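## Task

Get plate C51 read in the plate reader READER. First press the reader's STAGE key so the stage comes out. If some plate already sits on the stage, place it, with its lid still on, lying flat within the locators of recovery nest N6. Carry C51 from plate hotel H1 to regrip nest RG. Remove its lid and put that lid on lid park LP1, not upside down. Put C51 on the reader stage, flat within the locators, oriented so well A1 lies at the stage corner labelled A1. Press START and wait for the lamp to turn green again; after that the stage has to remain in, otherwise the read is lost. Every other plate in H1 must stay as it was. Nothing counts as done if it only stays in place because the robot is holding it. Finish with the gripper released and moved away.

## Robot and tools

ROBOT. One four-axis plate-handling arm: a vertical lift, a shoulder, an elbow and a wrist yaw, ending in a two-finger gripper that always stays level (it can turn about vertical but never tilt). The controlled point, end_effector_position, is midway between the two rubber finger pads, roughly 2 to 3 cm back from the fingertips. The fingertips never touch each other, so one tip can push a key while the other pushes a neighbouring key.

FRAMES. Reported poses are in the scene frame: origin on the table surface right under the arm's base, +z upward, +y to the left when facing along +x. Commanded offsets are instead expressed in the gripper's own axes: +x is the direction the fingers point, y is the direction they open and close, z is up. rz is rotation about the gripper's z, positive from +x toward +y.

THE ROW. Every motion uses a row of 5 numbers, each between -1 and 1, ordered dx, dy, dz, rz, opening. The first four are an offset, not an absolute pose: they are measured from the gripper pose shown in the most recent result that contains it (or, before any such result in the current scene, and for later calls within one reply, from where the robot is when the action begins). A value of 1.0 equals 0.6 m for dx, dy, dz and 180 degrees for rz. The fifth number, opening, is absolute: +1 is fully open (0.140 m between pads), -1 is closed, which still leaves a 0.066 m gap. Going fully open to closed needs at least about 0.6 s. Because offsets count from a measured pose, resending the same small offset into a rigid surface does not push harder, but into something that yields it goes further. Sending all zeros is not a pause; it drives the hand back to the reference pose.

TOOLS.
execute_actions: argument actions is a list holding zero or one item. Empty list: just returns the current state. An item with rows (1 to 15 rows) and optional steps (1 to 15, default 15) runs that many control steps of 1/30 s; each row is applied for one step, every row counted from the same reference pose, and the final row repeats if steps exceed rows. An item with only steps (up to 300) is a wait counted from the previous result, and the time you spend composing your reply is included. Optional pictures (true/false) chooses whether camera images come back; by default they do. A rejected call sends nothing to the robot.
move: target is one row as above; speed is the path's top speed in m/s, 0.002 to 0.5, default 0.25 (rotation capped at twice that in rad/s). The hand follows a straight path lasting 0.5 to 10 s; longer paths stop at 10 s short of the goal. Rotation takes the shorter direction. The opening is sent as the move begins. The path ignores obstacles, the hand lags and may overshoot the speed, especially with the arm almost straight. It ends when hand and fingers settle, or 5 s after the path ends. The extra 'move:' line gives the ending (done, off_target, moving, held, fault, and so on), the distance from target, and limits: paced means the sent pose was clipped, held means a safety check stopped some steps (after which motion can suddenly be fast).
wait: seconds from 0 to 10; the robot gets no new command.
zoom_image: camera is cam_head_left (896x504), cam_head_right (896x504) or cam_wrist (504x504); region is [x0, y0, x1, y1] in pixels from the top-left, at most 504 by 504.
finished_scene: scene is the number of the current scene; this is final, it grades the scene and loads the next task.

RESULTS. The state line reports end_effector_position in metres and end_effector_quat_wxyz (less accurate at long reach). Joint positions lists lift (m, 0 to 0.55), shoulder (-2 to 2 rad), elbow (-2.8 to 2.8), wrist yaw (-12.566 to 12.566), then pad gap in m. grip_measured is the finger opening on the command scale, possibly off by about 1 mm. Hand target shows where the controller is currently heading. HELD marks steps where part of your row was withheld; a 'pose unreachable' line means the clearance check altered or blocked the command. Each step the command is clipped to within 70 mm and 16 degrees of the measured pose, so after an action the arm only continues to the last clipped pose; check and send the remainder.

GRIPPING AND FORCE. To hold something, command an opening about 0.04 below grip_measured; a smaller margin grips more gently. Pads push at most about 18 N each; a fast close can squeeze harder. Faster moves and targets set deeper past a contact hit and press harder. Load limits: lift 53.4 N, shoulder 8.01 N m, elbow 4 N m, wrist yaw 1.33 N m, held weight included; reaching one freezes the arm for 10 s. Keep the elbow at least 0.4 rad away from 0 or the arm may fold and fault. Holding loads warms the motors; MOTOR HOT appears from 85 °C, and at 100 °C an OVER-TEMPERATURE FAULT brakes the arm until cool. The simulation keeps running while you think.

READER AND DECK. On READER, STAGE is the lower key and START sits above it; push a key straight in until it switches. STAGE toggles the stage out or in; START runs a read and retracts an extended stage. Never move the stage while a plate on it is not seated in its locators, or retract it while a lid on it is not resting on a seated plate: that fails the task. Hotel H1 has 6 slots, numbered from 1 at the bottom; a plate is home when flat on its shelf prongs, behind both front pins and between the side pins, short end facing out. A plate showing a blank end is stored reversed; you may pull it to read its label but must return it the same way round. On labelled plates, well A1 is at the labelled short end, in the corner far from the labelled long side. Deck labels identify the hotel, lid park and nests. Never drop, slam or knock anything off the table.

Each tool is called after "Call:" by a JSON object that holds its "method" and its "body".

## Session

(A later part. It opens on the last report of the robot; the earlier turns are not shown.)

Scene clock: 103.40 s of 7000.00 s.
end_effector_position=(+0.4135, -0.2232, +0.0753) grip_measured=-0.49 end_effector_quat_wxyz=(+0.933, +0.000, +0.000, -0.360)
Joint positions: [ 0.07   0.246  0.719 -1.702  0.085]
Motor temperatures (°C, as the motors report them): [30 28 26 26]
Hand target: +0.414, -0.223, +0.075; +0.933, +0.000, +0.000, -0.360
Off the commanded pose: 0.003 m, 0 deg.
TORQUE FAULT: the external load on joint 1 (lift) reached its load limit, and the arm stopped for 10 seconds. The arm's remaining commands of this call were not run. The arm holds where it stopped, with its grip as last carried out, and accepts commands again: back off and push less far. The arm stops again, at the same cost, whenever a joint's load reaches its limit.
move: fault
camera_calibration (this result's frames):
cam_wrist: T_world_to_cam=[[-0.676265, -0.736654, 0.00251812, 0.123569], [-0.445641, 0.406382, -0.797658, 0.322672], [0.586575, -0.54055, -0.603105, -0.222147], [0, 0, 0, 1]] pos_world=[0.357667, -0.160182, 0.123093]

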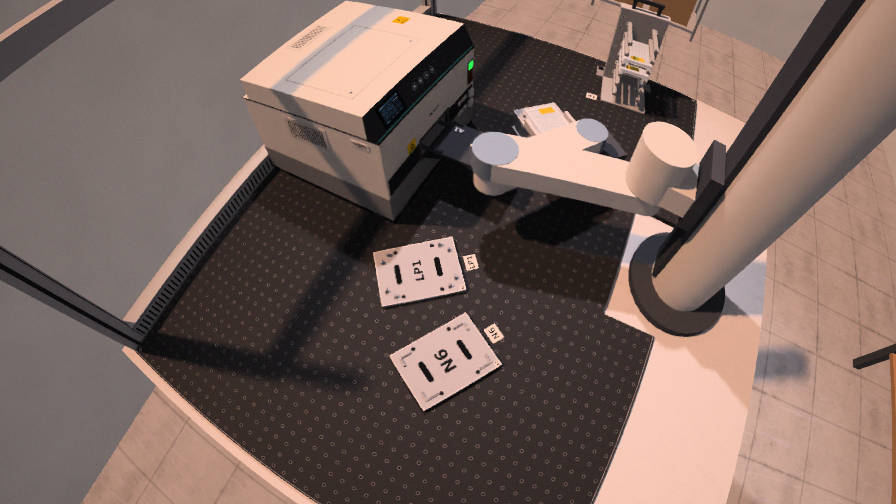

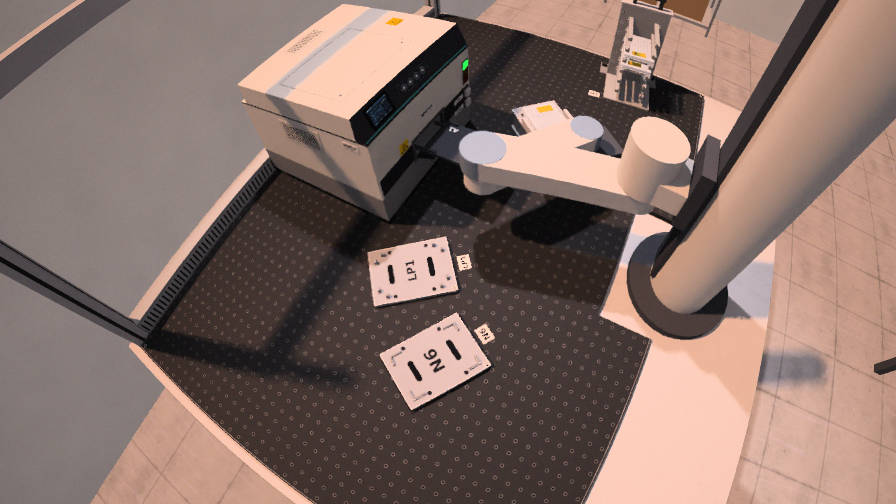

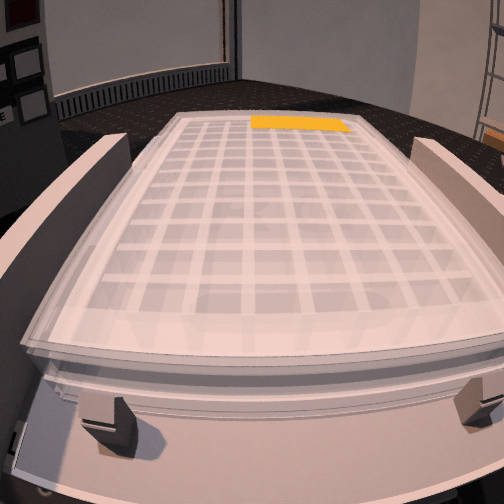

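Call:
{"method": "move", "body": {"target": [0,0,0.0008,0,-0.2]}}

Call:
{"method": "move", "body": {"target": [0,0,0.016,0,-0.2], "speed": 0.05}}

Call:
{"method": "move", "body": {"target": [0,0,0,0,-0.52]}}

Call:
{"method": "move", "body": {"target": [0,0,0.12,0,-0.52], "speed": 0.05}}

Scene clock: 108.80 s of 7000.00 s.
end_effector_position=(+0.4135, -0.2232, +0.0757) grip_measured=-0.20 end_effector_quat_wxyz=(+0.933, +0.000, +0.000, -0.360)
Joint positions: [ 0.071  0.246  0.719 -1.702  0.096]
Motor temperatures (°C, as the motors report them): [30 28 26 26]
Hand target: +0.414, -0.223, +0.076; +0.933, +0.000, +0.000, -0.360
Off the commanded pose: 0.000 m, 0 deg.
After step 90, 1.70 s passed at rest.
move: done
camera_calibration (this result's frames):
cam_wrist: T_world_to_cam=[[-0.676273, -0.736647, 0.00251812, 0.123572], [-0.445637, 0.406387, -0.797658, 0.323028], [0.586568, -0.540557, -0.603105, -0.221878], [0, 0, 0, 1]] pos_world=[0.357668, -0.160183, 0.123539]

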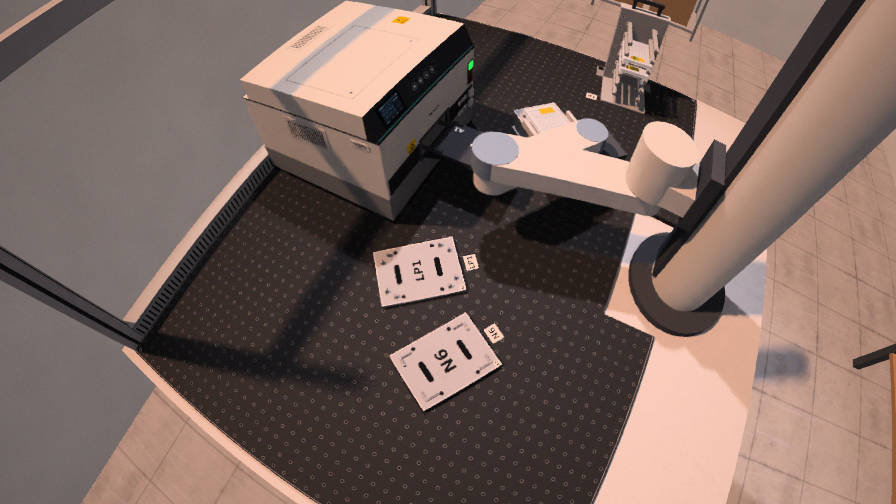

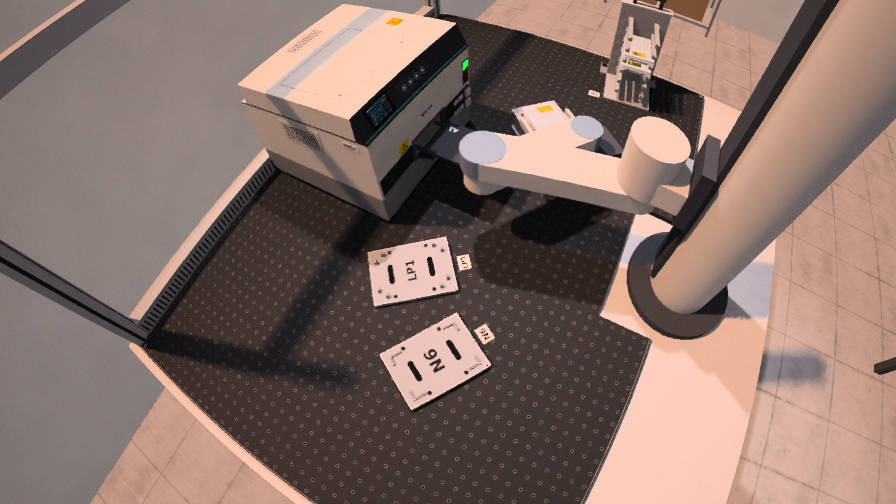

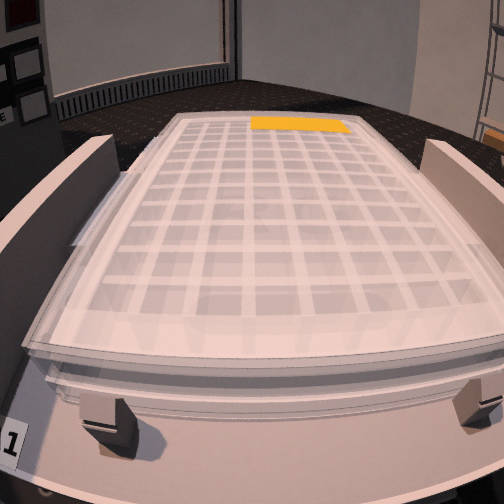

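Scene clock: 109.50 s of 7000.00 s.
end_effector_position=(+0.4135, -0.2232, +0.0854) grip_measured=-0.20 end_effector_quat_wxyz=(+0.933, +0.000, +0.000, -0.360)
Joint positions: [ 0.08   0.246  0.719 -1.702  0.096]
Motor temperatures (°C, as the motors report them): [30 28 26 26]
Hand target: +0.414, -0.223, +0.085; +0.933, +0.000, +0.000, -0.360
Off the commanded pose: 0.000 m, 0 deg.
move: done
camera_calibration (this result's frames):
cam_wrist: T_world_to_cam=[[-0.676273, -0.736647, 0.00251812, 0.123547], [-0.445637, 0.406387, -0.797658, 0.330714], [0.586568, -0.540556, -0.603105, -0.216067], [0, 0, 0, 1]] pos_world=[0.357668, -0.160183, 0.133174]

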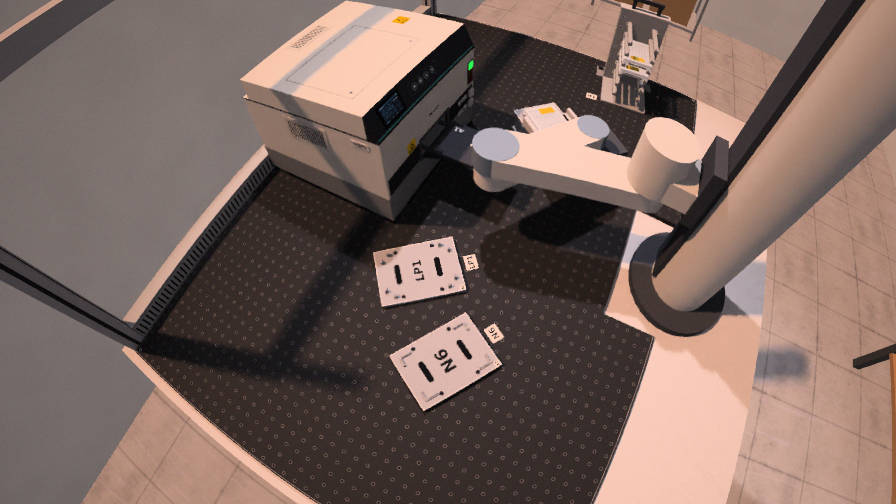

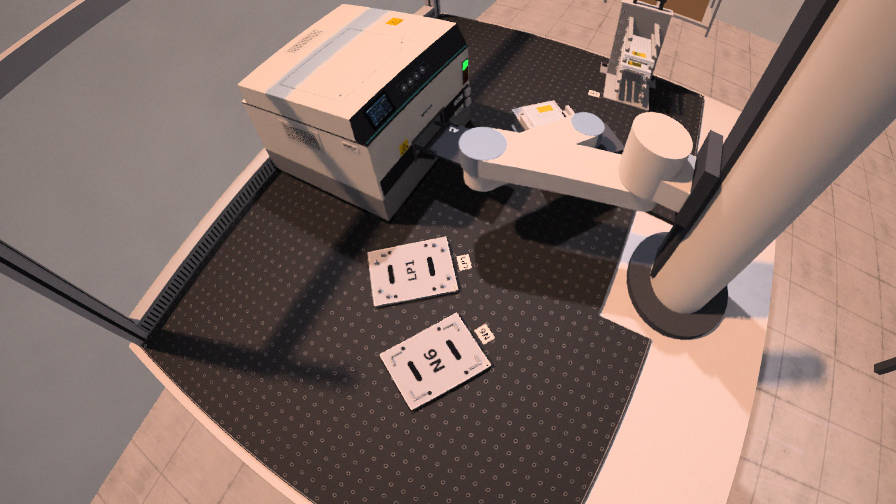

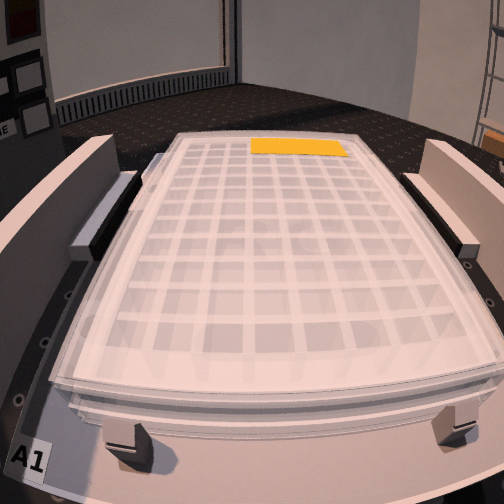

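Scene clock: 110.00 s of 7000.00 s.
end_effector_position=(+0.4135, -0.2232, +0.0854) grip_measured=-0.50 end_effector_quat_wxyz=(+0.933, +0.000, +0.000, -0.360)
Joint positions: [ 0.08   0.246  0.719 -1.702  0.084]
Motor temperatures (°C, as the motors report them): [30 28 26 26]
Hand target: +0.414, -0.223, +0.085; +0.933, +0.000, +0.000, -0.360
Off the commanded pose: 0.000 m, 0 deg.
move: done
camera_calibration (this result's frames):
cam_wrist: T_world_to_cam=[[-0.676289, -0.736632, 0.00251812, 0.123554], [-0.445628, 0.406397, -0.797658, 0.330712], [0.586557, -0.540569, -0.603105, -0.216065], [0, 0, 0, 1]] pos_world=[0.357667, -0.160184, 0.133174]

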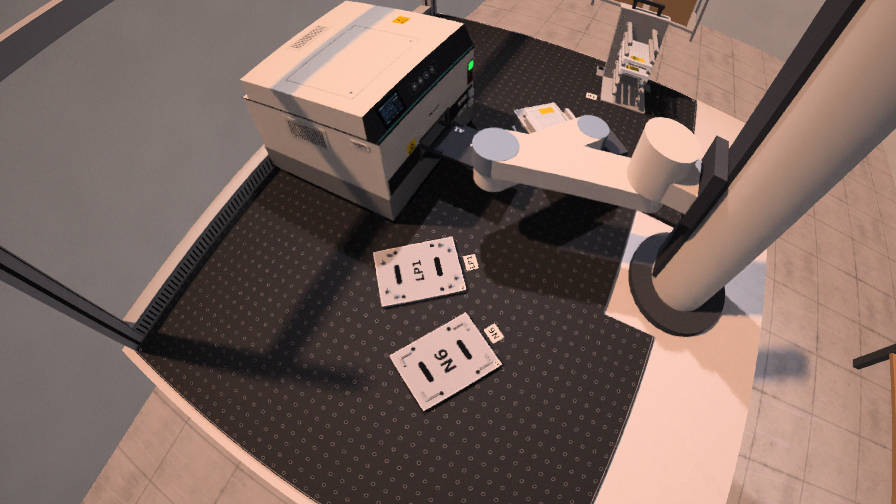

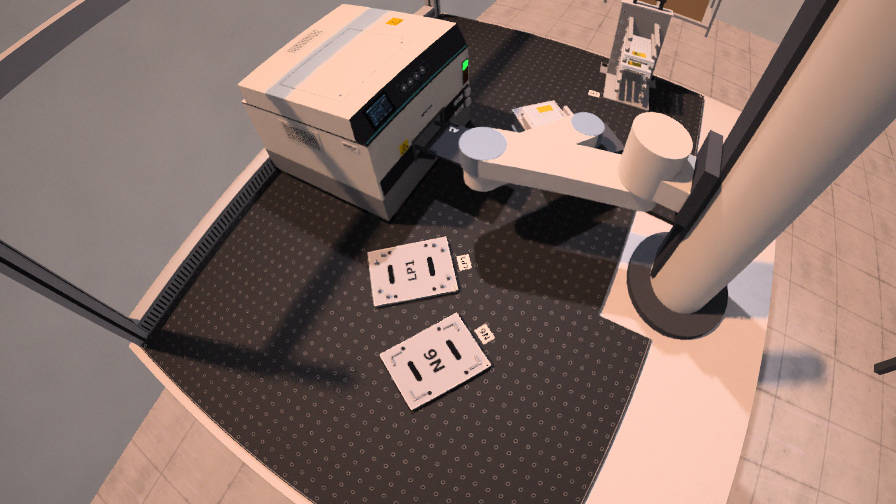

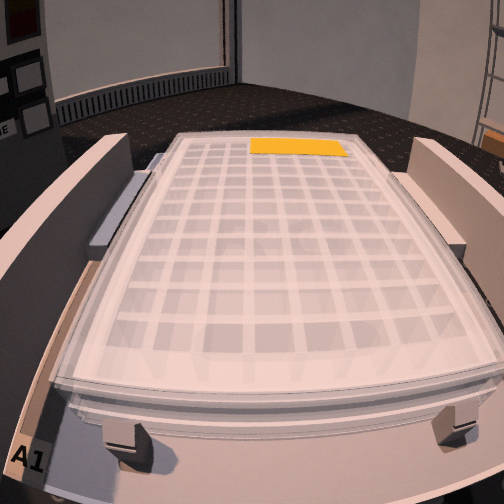

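Scene clock: 111.70 s of 7000.00 s.
end_effector_position=(+0.4135, -0.2232, +0.1574) grip_measured=-0.50 end_effector_quat_wxyz=(+0.933, +0.000, +0.000, -0.360)
Joint positions: [ 0.152  0.246  0.719 -1.702  0.084]
Motor temperatures (°C, as the motors report them): [30 28 26 26]
Hand target: +0.414, -0.223, +0.157; +0.933, +0.000, +0.000, -0.360
Off the commanded pose: 0.000 m, 0 deg.
move: done
camera_calibration (this result's frames):
cam_wrist: T_world_to_cam=[[-0.676274, -0.736646, 0.00251812, 0.123367], [-0.445637, 0.406387, -0.797658, 0.388171], [0.586568, -0.540557, -0.603105, -0.172628], [0, 0, 0, 1]] pos_world=[0.357671, -0.160185, 0.205204]

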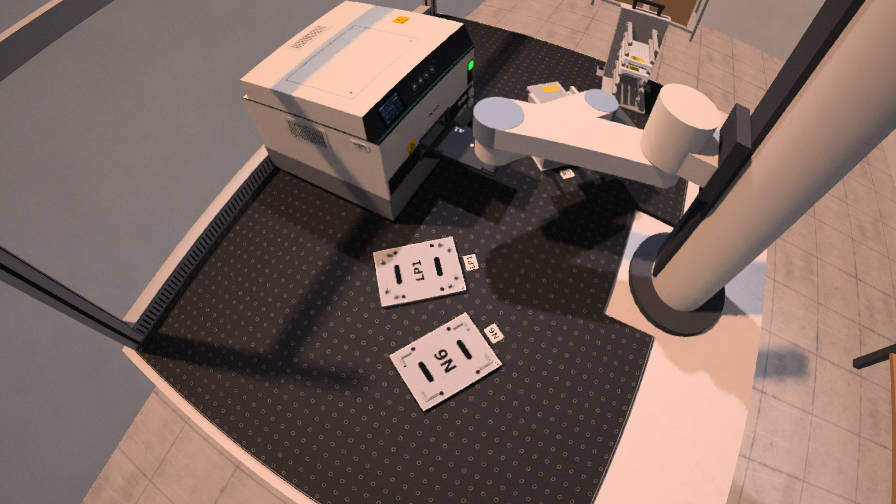

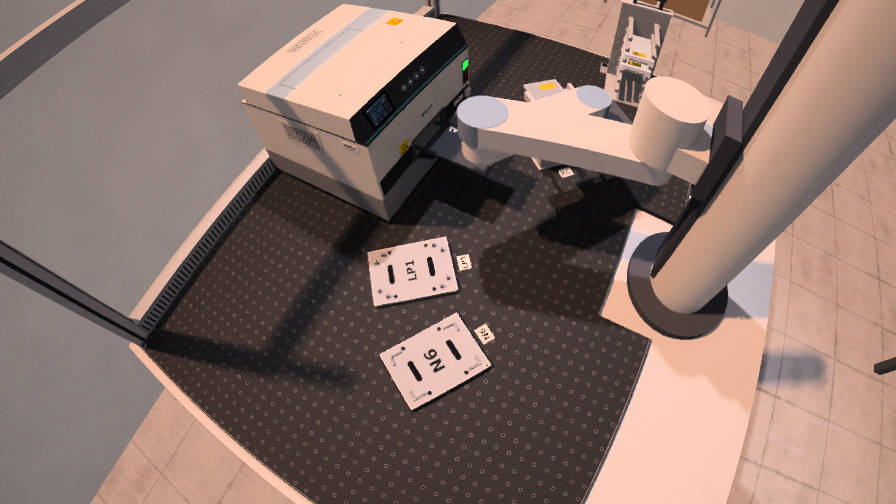

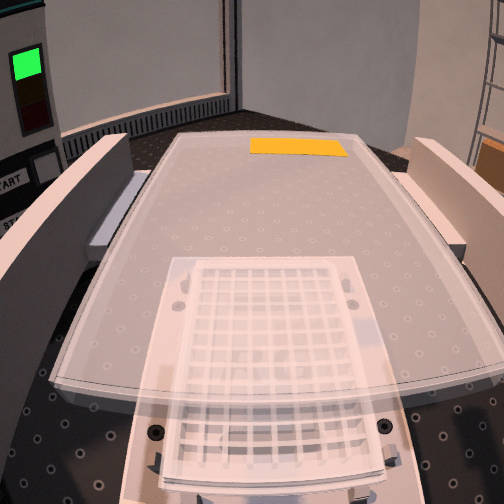

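Call:
{"method": "move", "body": {"target": [-0.388,0.685,0,0.451,-0.54], "speed": 0.2}}

Scene clock: 119.83 s of 7000.00 s.
end_effector_position=(+0.5176, +0.2378, +0.1574) grip_measured=-0.50 end_effector_quat_wxyz=(+0.943, +0.000, +0.000, +0.334)
Joint positions: [ 0.152  1.459  1.117 -1.896  0.084]
Motor temperatures (°C, as the motors report them): [30 28 26 26]
Hand target: +0.518, +0.238, +0.157; +0.943, +0.000, +0.000, +0.333
Off the commanded pose: 0.000 m, 0 deg.
After step 90, 1.27 s passed at rest.
move: done
camera_calibration (this result's frames):
cam_wrist: T_world_to_cam=[[0.624842, -0.780747, 0.00251812, -0.129639], [-0.469621, -0.378416, -0.797658, 0.446248], [0.623722, 0.497227, -0.603105, -0.250493], [0, 0, 0, 1]] pos_world=[0.446809, 0.192204, 0.205205]

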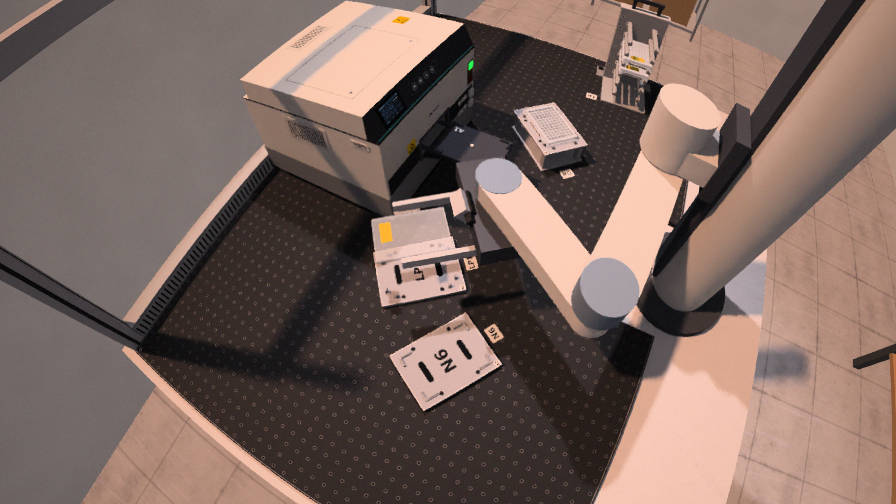

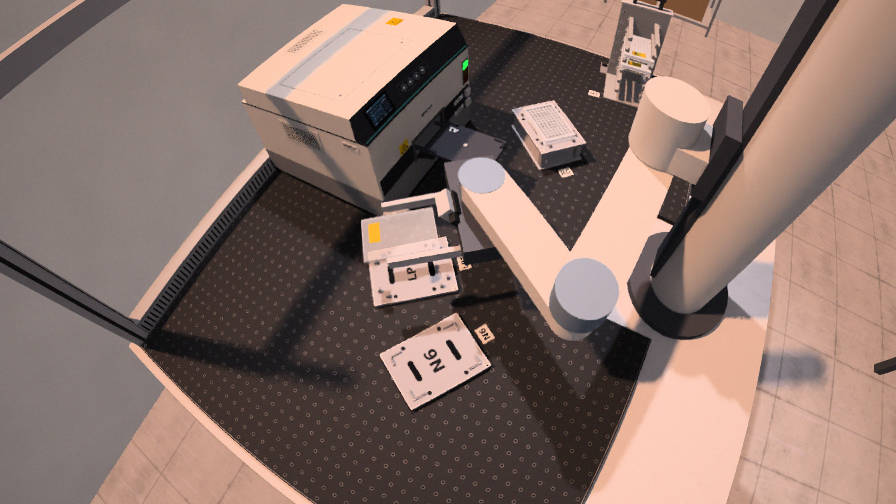

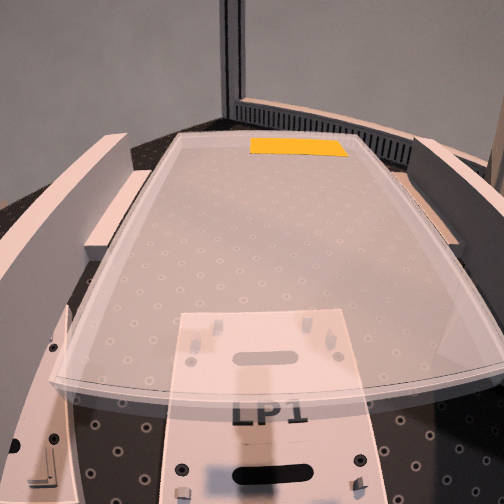

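Some extra yaw needed; descend to match the RG reference view.

Call:
{"method": "move", "body": {"target": [0,-0.003,-0.1,0.012,-0.54], "speed": 0.1}}

Scene clock: 123.37 s of 7000.00 s.
end_effector_position=(+0.5187, +0.2363, +0.0974) grip_measured=-0.50 end_effector_quat_wxyz=(+0.936, +0.000, +0.000, +0.351)
Joint positions: [ 0.092  1.433  1.121 -1.836  0.084]
Motor temperatures (°C, as the motors report them): [30 28 26 26]
Hand target: +0.519, +0.236, +0.097; +0.936, +0.000, +0.000, +0.351
Off the commanded pose: 0.000 m, 0 deg.
move: done
camera_calibration (this result's frames):
cam_wrist: T_world_to_cam=[[0.653492, -0.75693, 0.00251812, -0.151832], [-0.455199, -0.395647, -0.797658, 0.394915], [0.604767, 0.520116, -0.603105, -0.282248], [0, 0, 0, 1]] pos_world=[0.44968, 0.188123, 0.145164]

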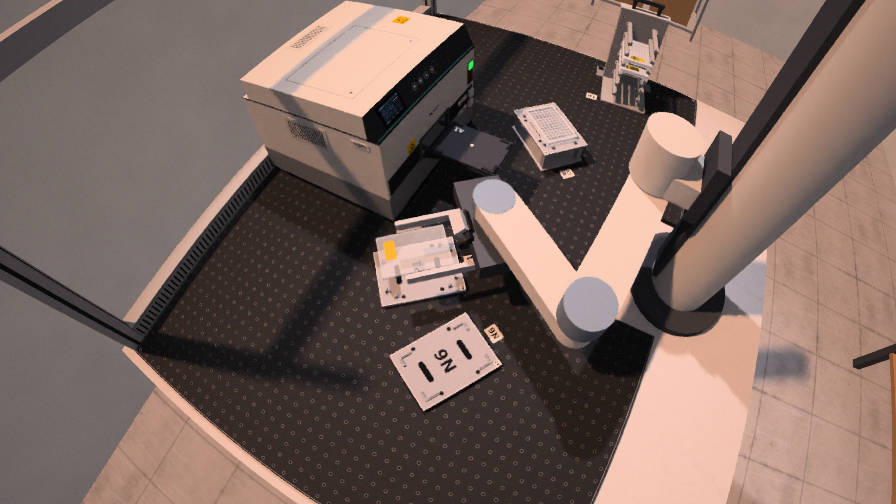

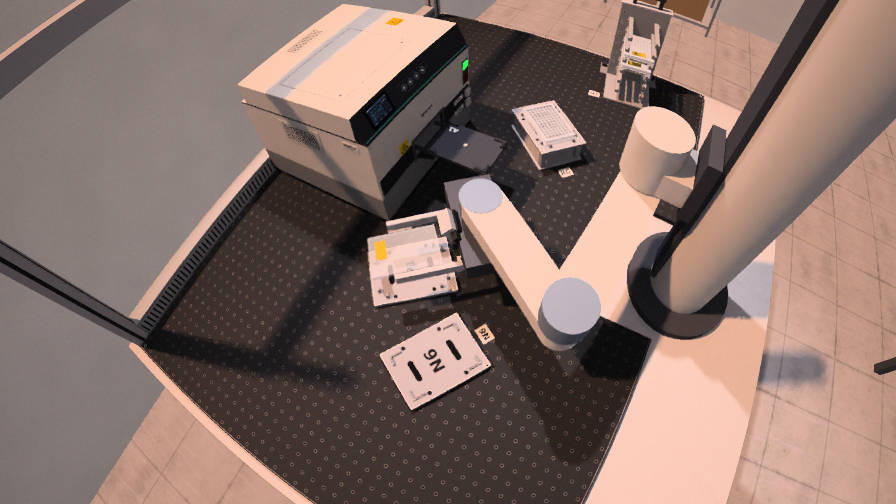

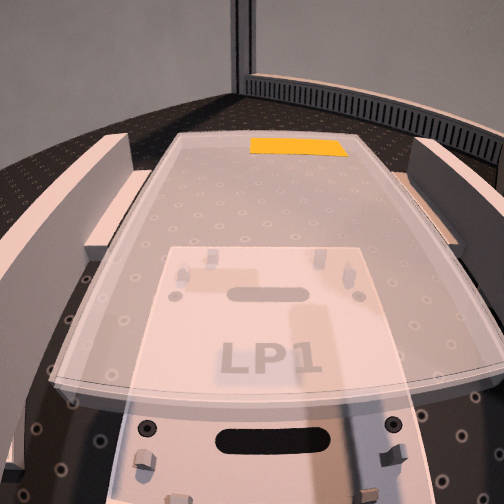

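Call:
{"method": "move", "body": {"target": [-0.002,0,-0.095,-0.004,-0.54], "speed": 0.08}}

Scene clock: 128.90 s of 7000.00 s.
end_effector_position=(+0.5179, +0.2356, +0.0403) grip_measured=-0.50 end_effector_quat_wxyz=(+0.938, +0.000, +0.000, +0.346)
Joint positions: [ 0.035  1.44   1.115 -1.849  0.084]
Motor temperatures (°C, as the motors report them): [31 28 26 26]
Hand target: +0.518, +0.236, +0.040; +0.938, +0.000, +0.000, +0.345
Off the commanded pose: 0.000 m, 0 deg.
After step 90, 1.53 s passed at rest.
move: done
camera_calibration (this result's frames):
cam_wrist: T_world_to_cam=[[0.644224, -0.764832, 0.00251812, -0.145009], [-0.459983, -0.390074, -0.797658, 0.349887], [0.611057, 0.512712, -0.603105, -0.317244], [0, 0, 0, 1]] pos_world=[0.448214, 0.188229, 0.0881231]

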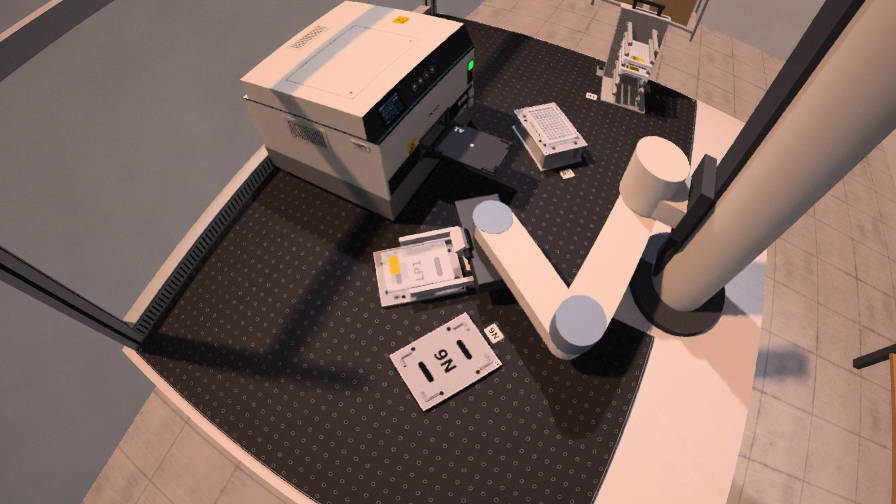

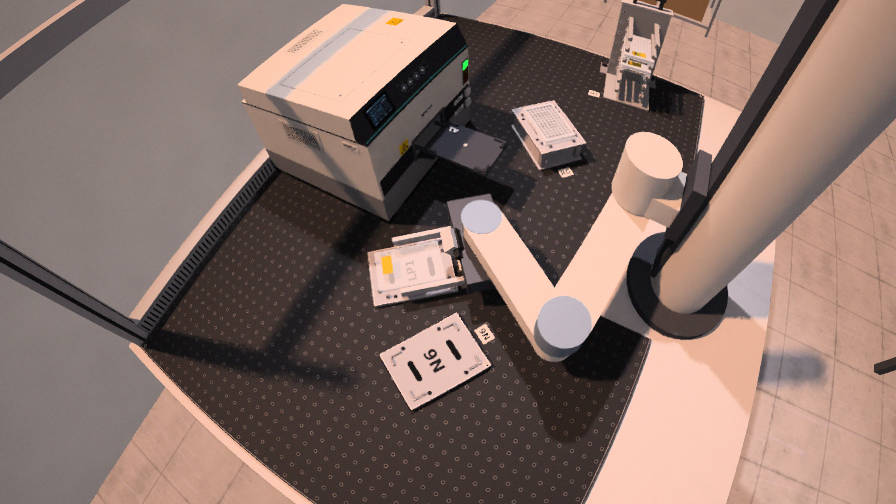

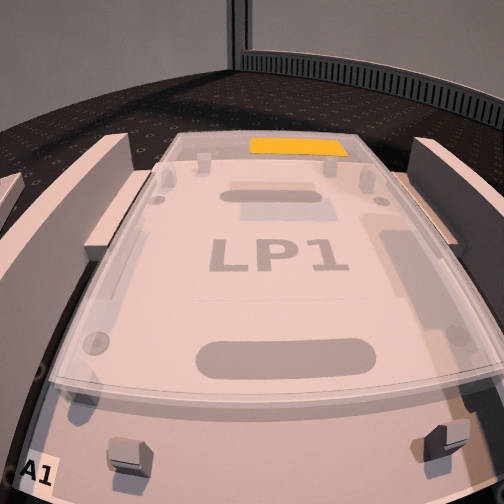

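Call:
{"method": "move", "body": {"target": [-0.0033,0.0008,-0.005,0,-0.54], "speed": 0.02}}

Call:
{"method": "move", "body": {"target": [0,0,-0.011,0,-0.54], "speed": 0.01}}

Scene clock: 133.90 s of 7000.00 s.
end_effector_position=(+0.5161, +0.2346, +0.0373) grip_measured=-0.50 end_effector_quat_wxyz=(+0.938, +0.000, +0.000, +0.345)
Joint positions: [ 0.032  1.444  1.105 -1.844  0.084]
Motor temperatures (°C, as the motors report them): [31 28 26 26]
Hand target: +0.516, +0.235, +0.037; +0.938, +0.000, +0.000, +0.346
Off the commanded pose: 0.000 m, 0 deg.
After step 90, 1.30 s passed at rest.
move: done
camera_calibration (this result's frames):
cam_wrist: T_world_to_cam=[[0.644021, -0.765004, 0.00251812, -0.144455], [-0.460087, -0.389951, -0.797658, 0.346349], [0.611193, 0.512549, -0.603105, -0.317535], [0, 0, 0, 1]] pos_world=[0.446458, 0.187303, 0.0851246]

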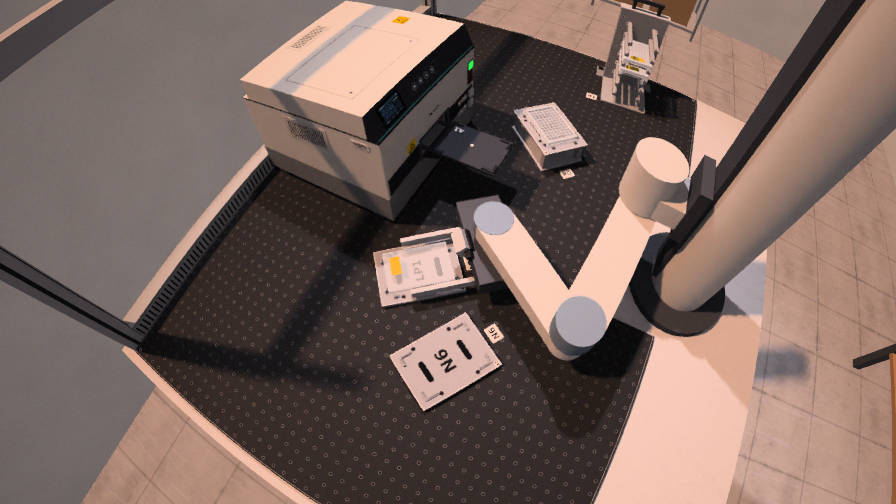

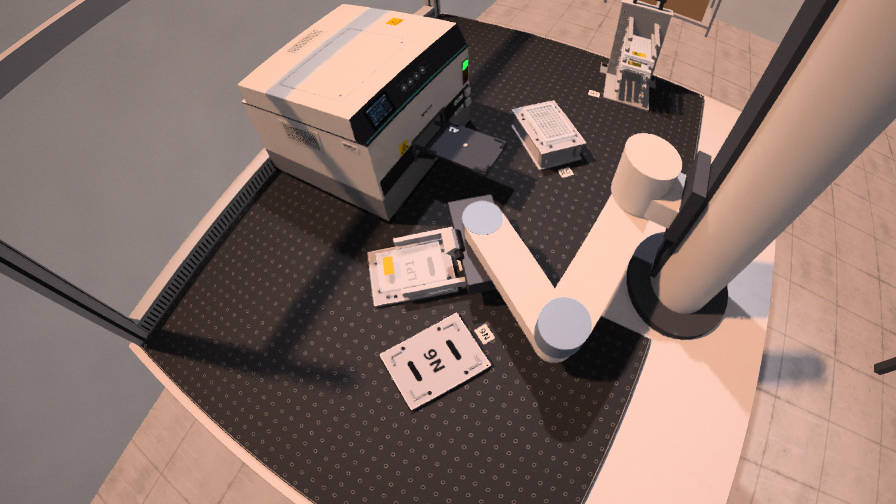

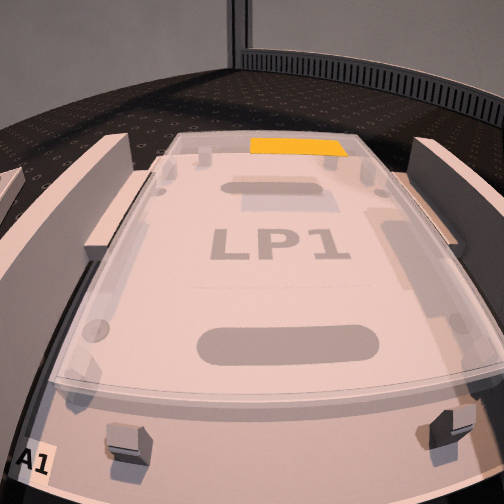

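Scene clock: 134.77 s of 7000.00 s.
end_effector_position=(+0.5161, +0.2346, +0.0307) grip_measured=-0.50 end_effector_quat_wxyz=(+0.938, +0.000, +0.000, +0.345)
Joint positions: [ 0.026  1.444  1.105 -1.844  0.084]
Motor temperatures (°C, as the motors report them): [31 28 26 26]
Hand target: +0.516, +0.235, +0.031; +0.938, +0.000, +0.000, +0.345
Off the commanded pose: 0.000 m, 0 deg.
move: done
camera_calibration (this result's frames):
cam_wrist: T_world_to_cam=[[0.64401, -0.765013, 0.00251812, -0.144435], [-0.460093, -0.389945, -0.797658, 0.341067], [0.611201, 0.512541, -0.603105, -0.321531], [0, 0, 0, 1]] pos_world=[0.44646, 0.1873, 0.0785012]

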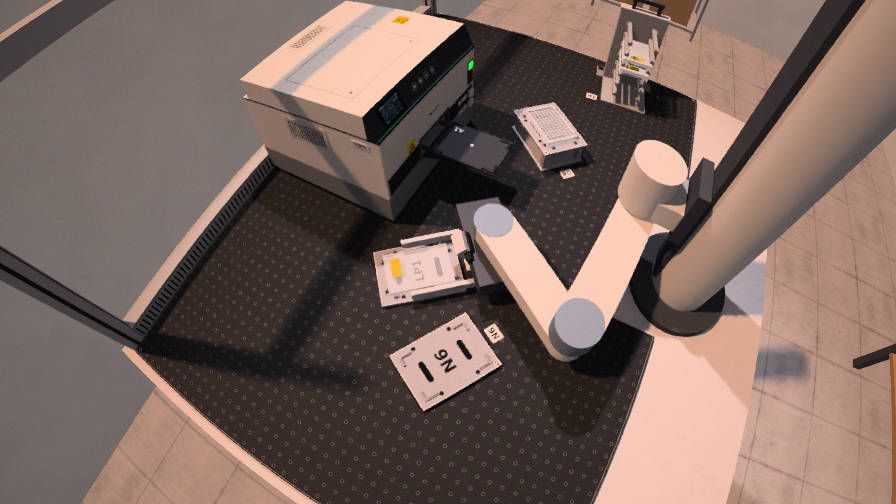

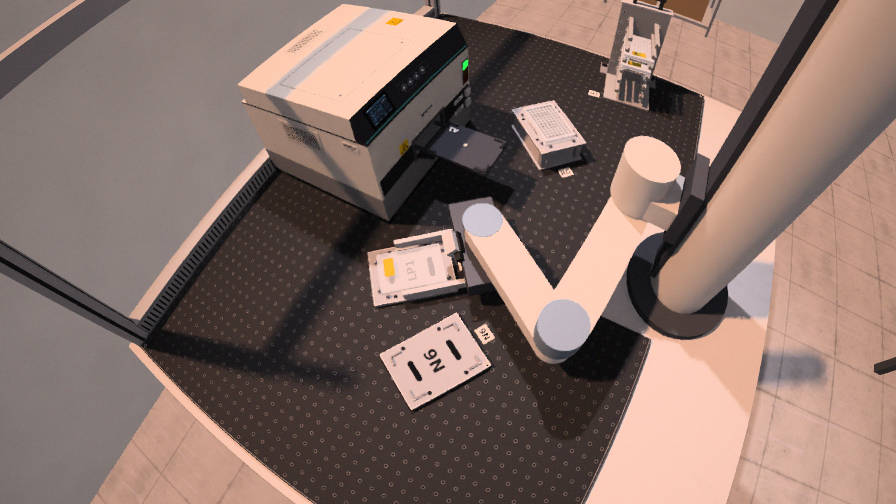

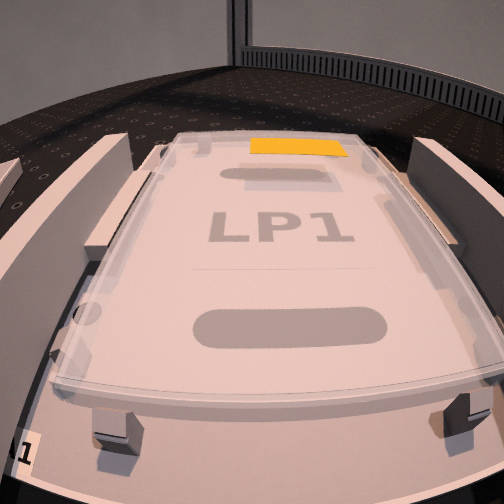

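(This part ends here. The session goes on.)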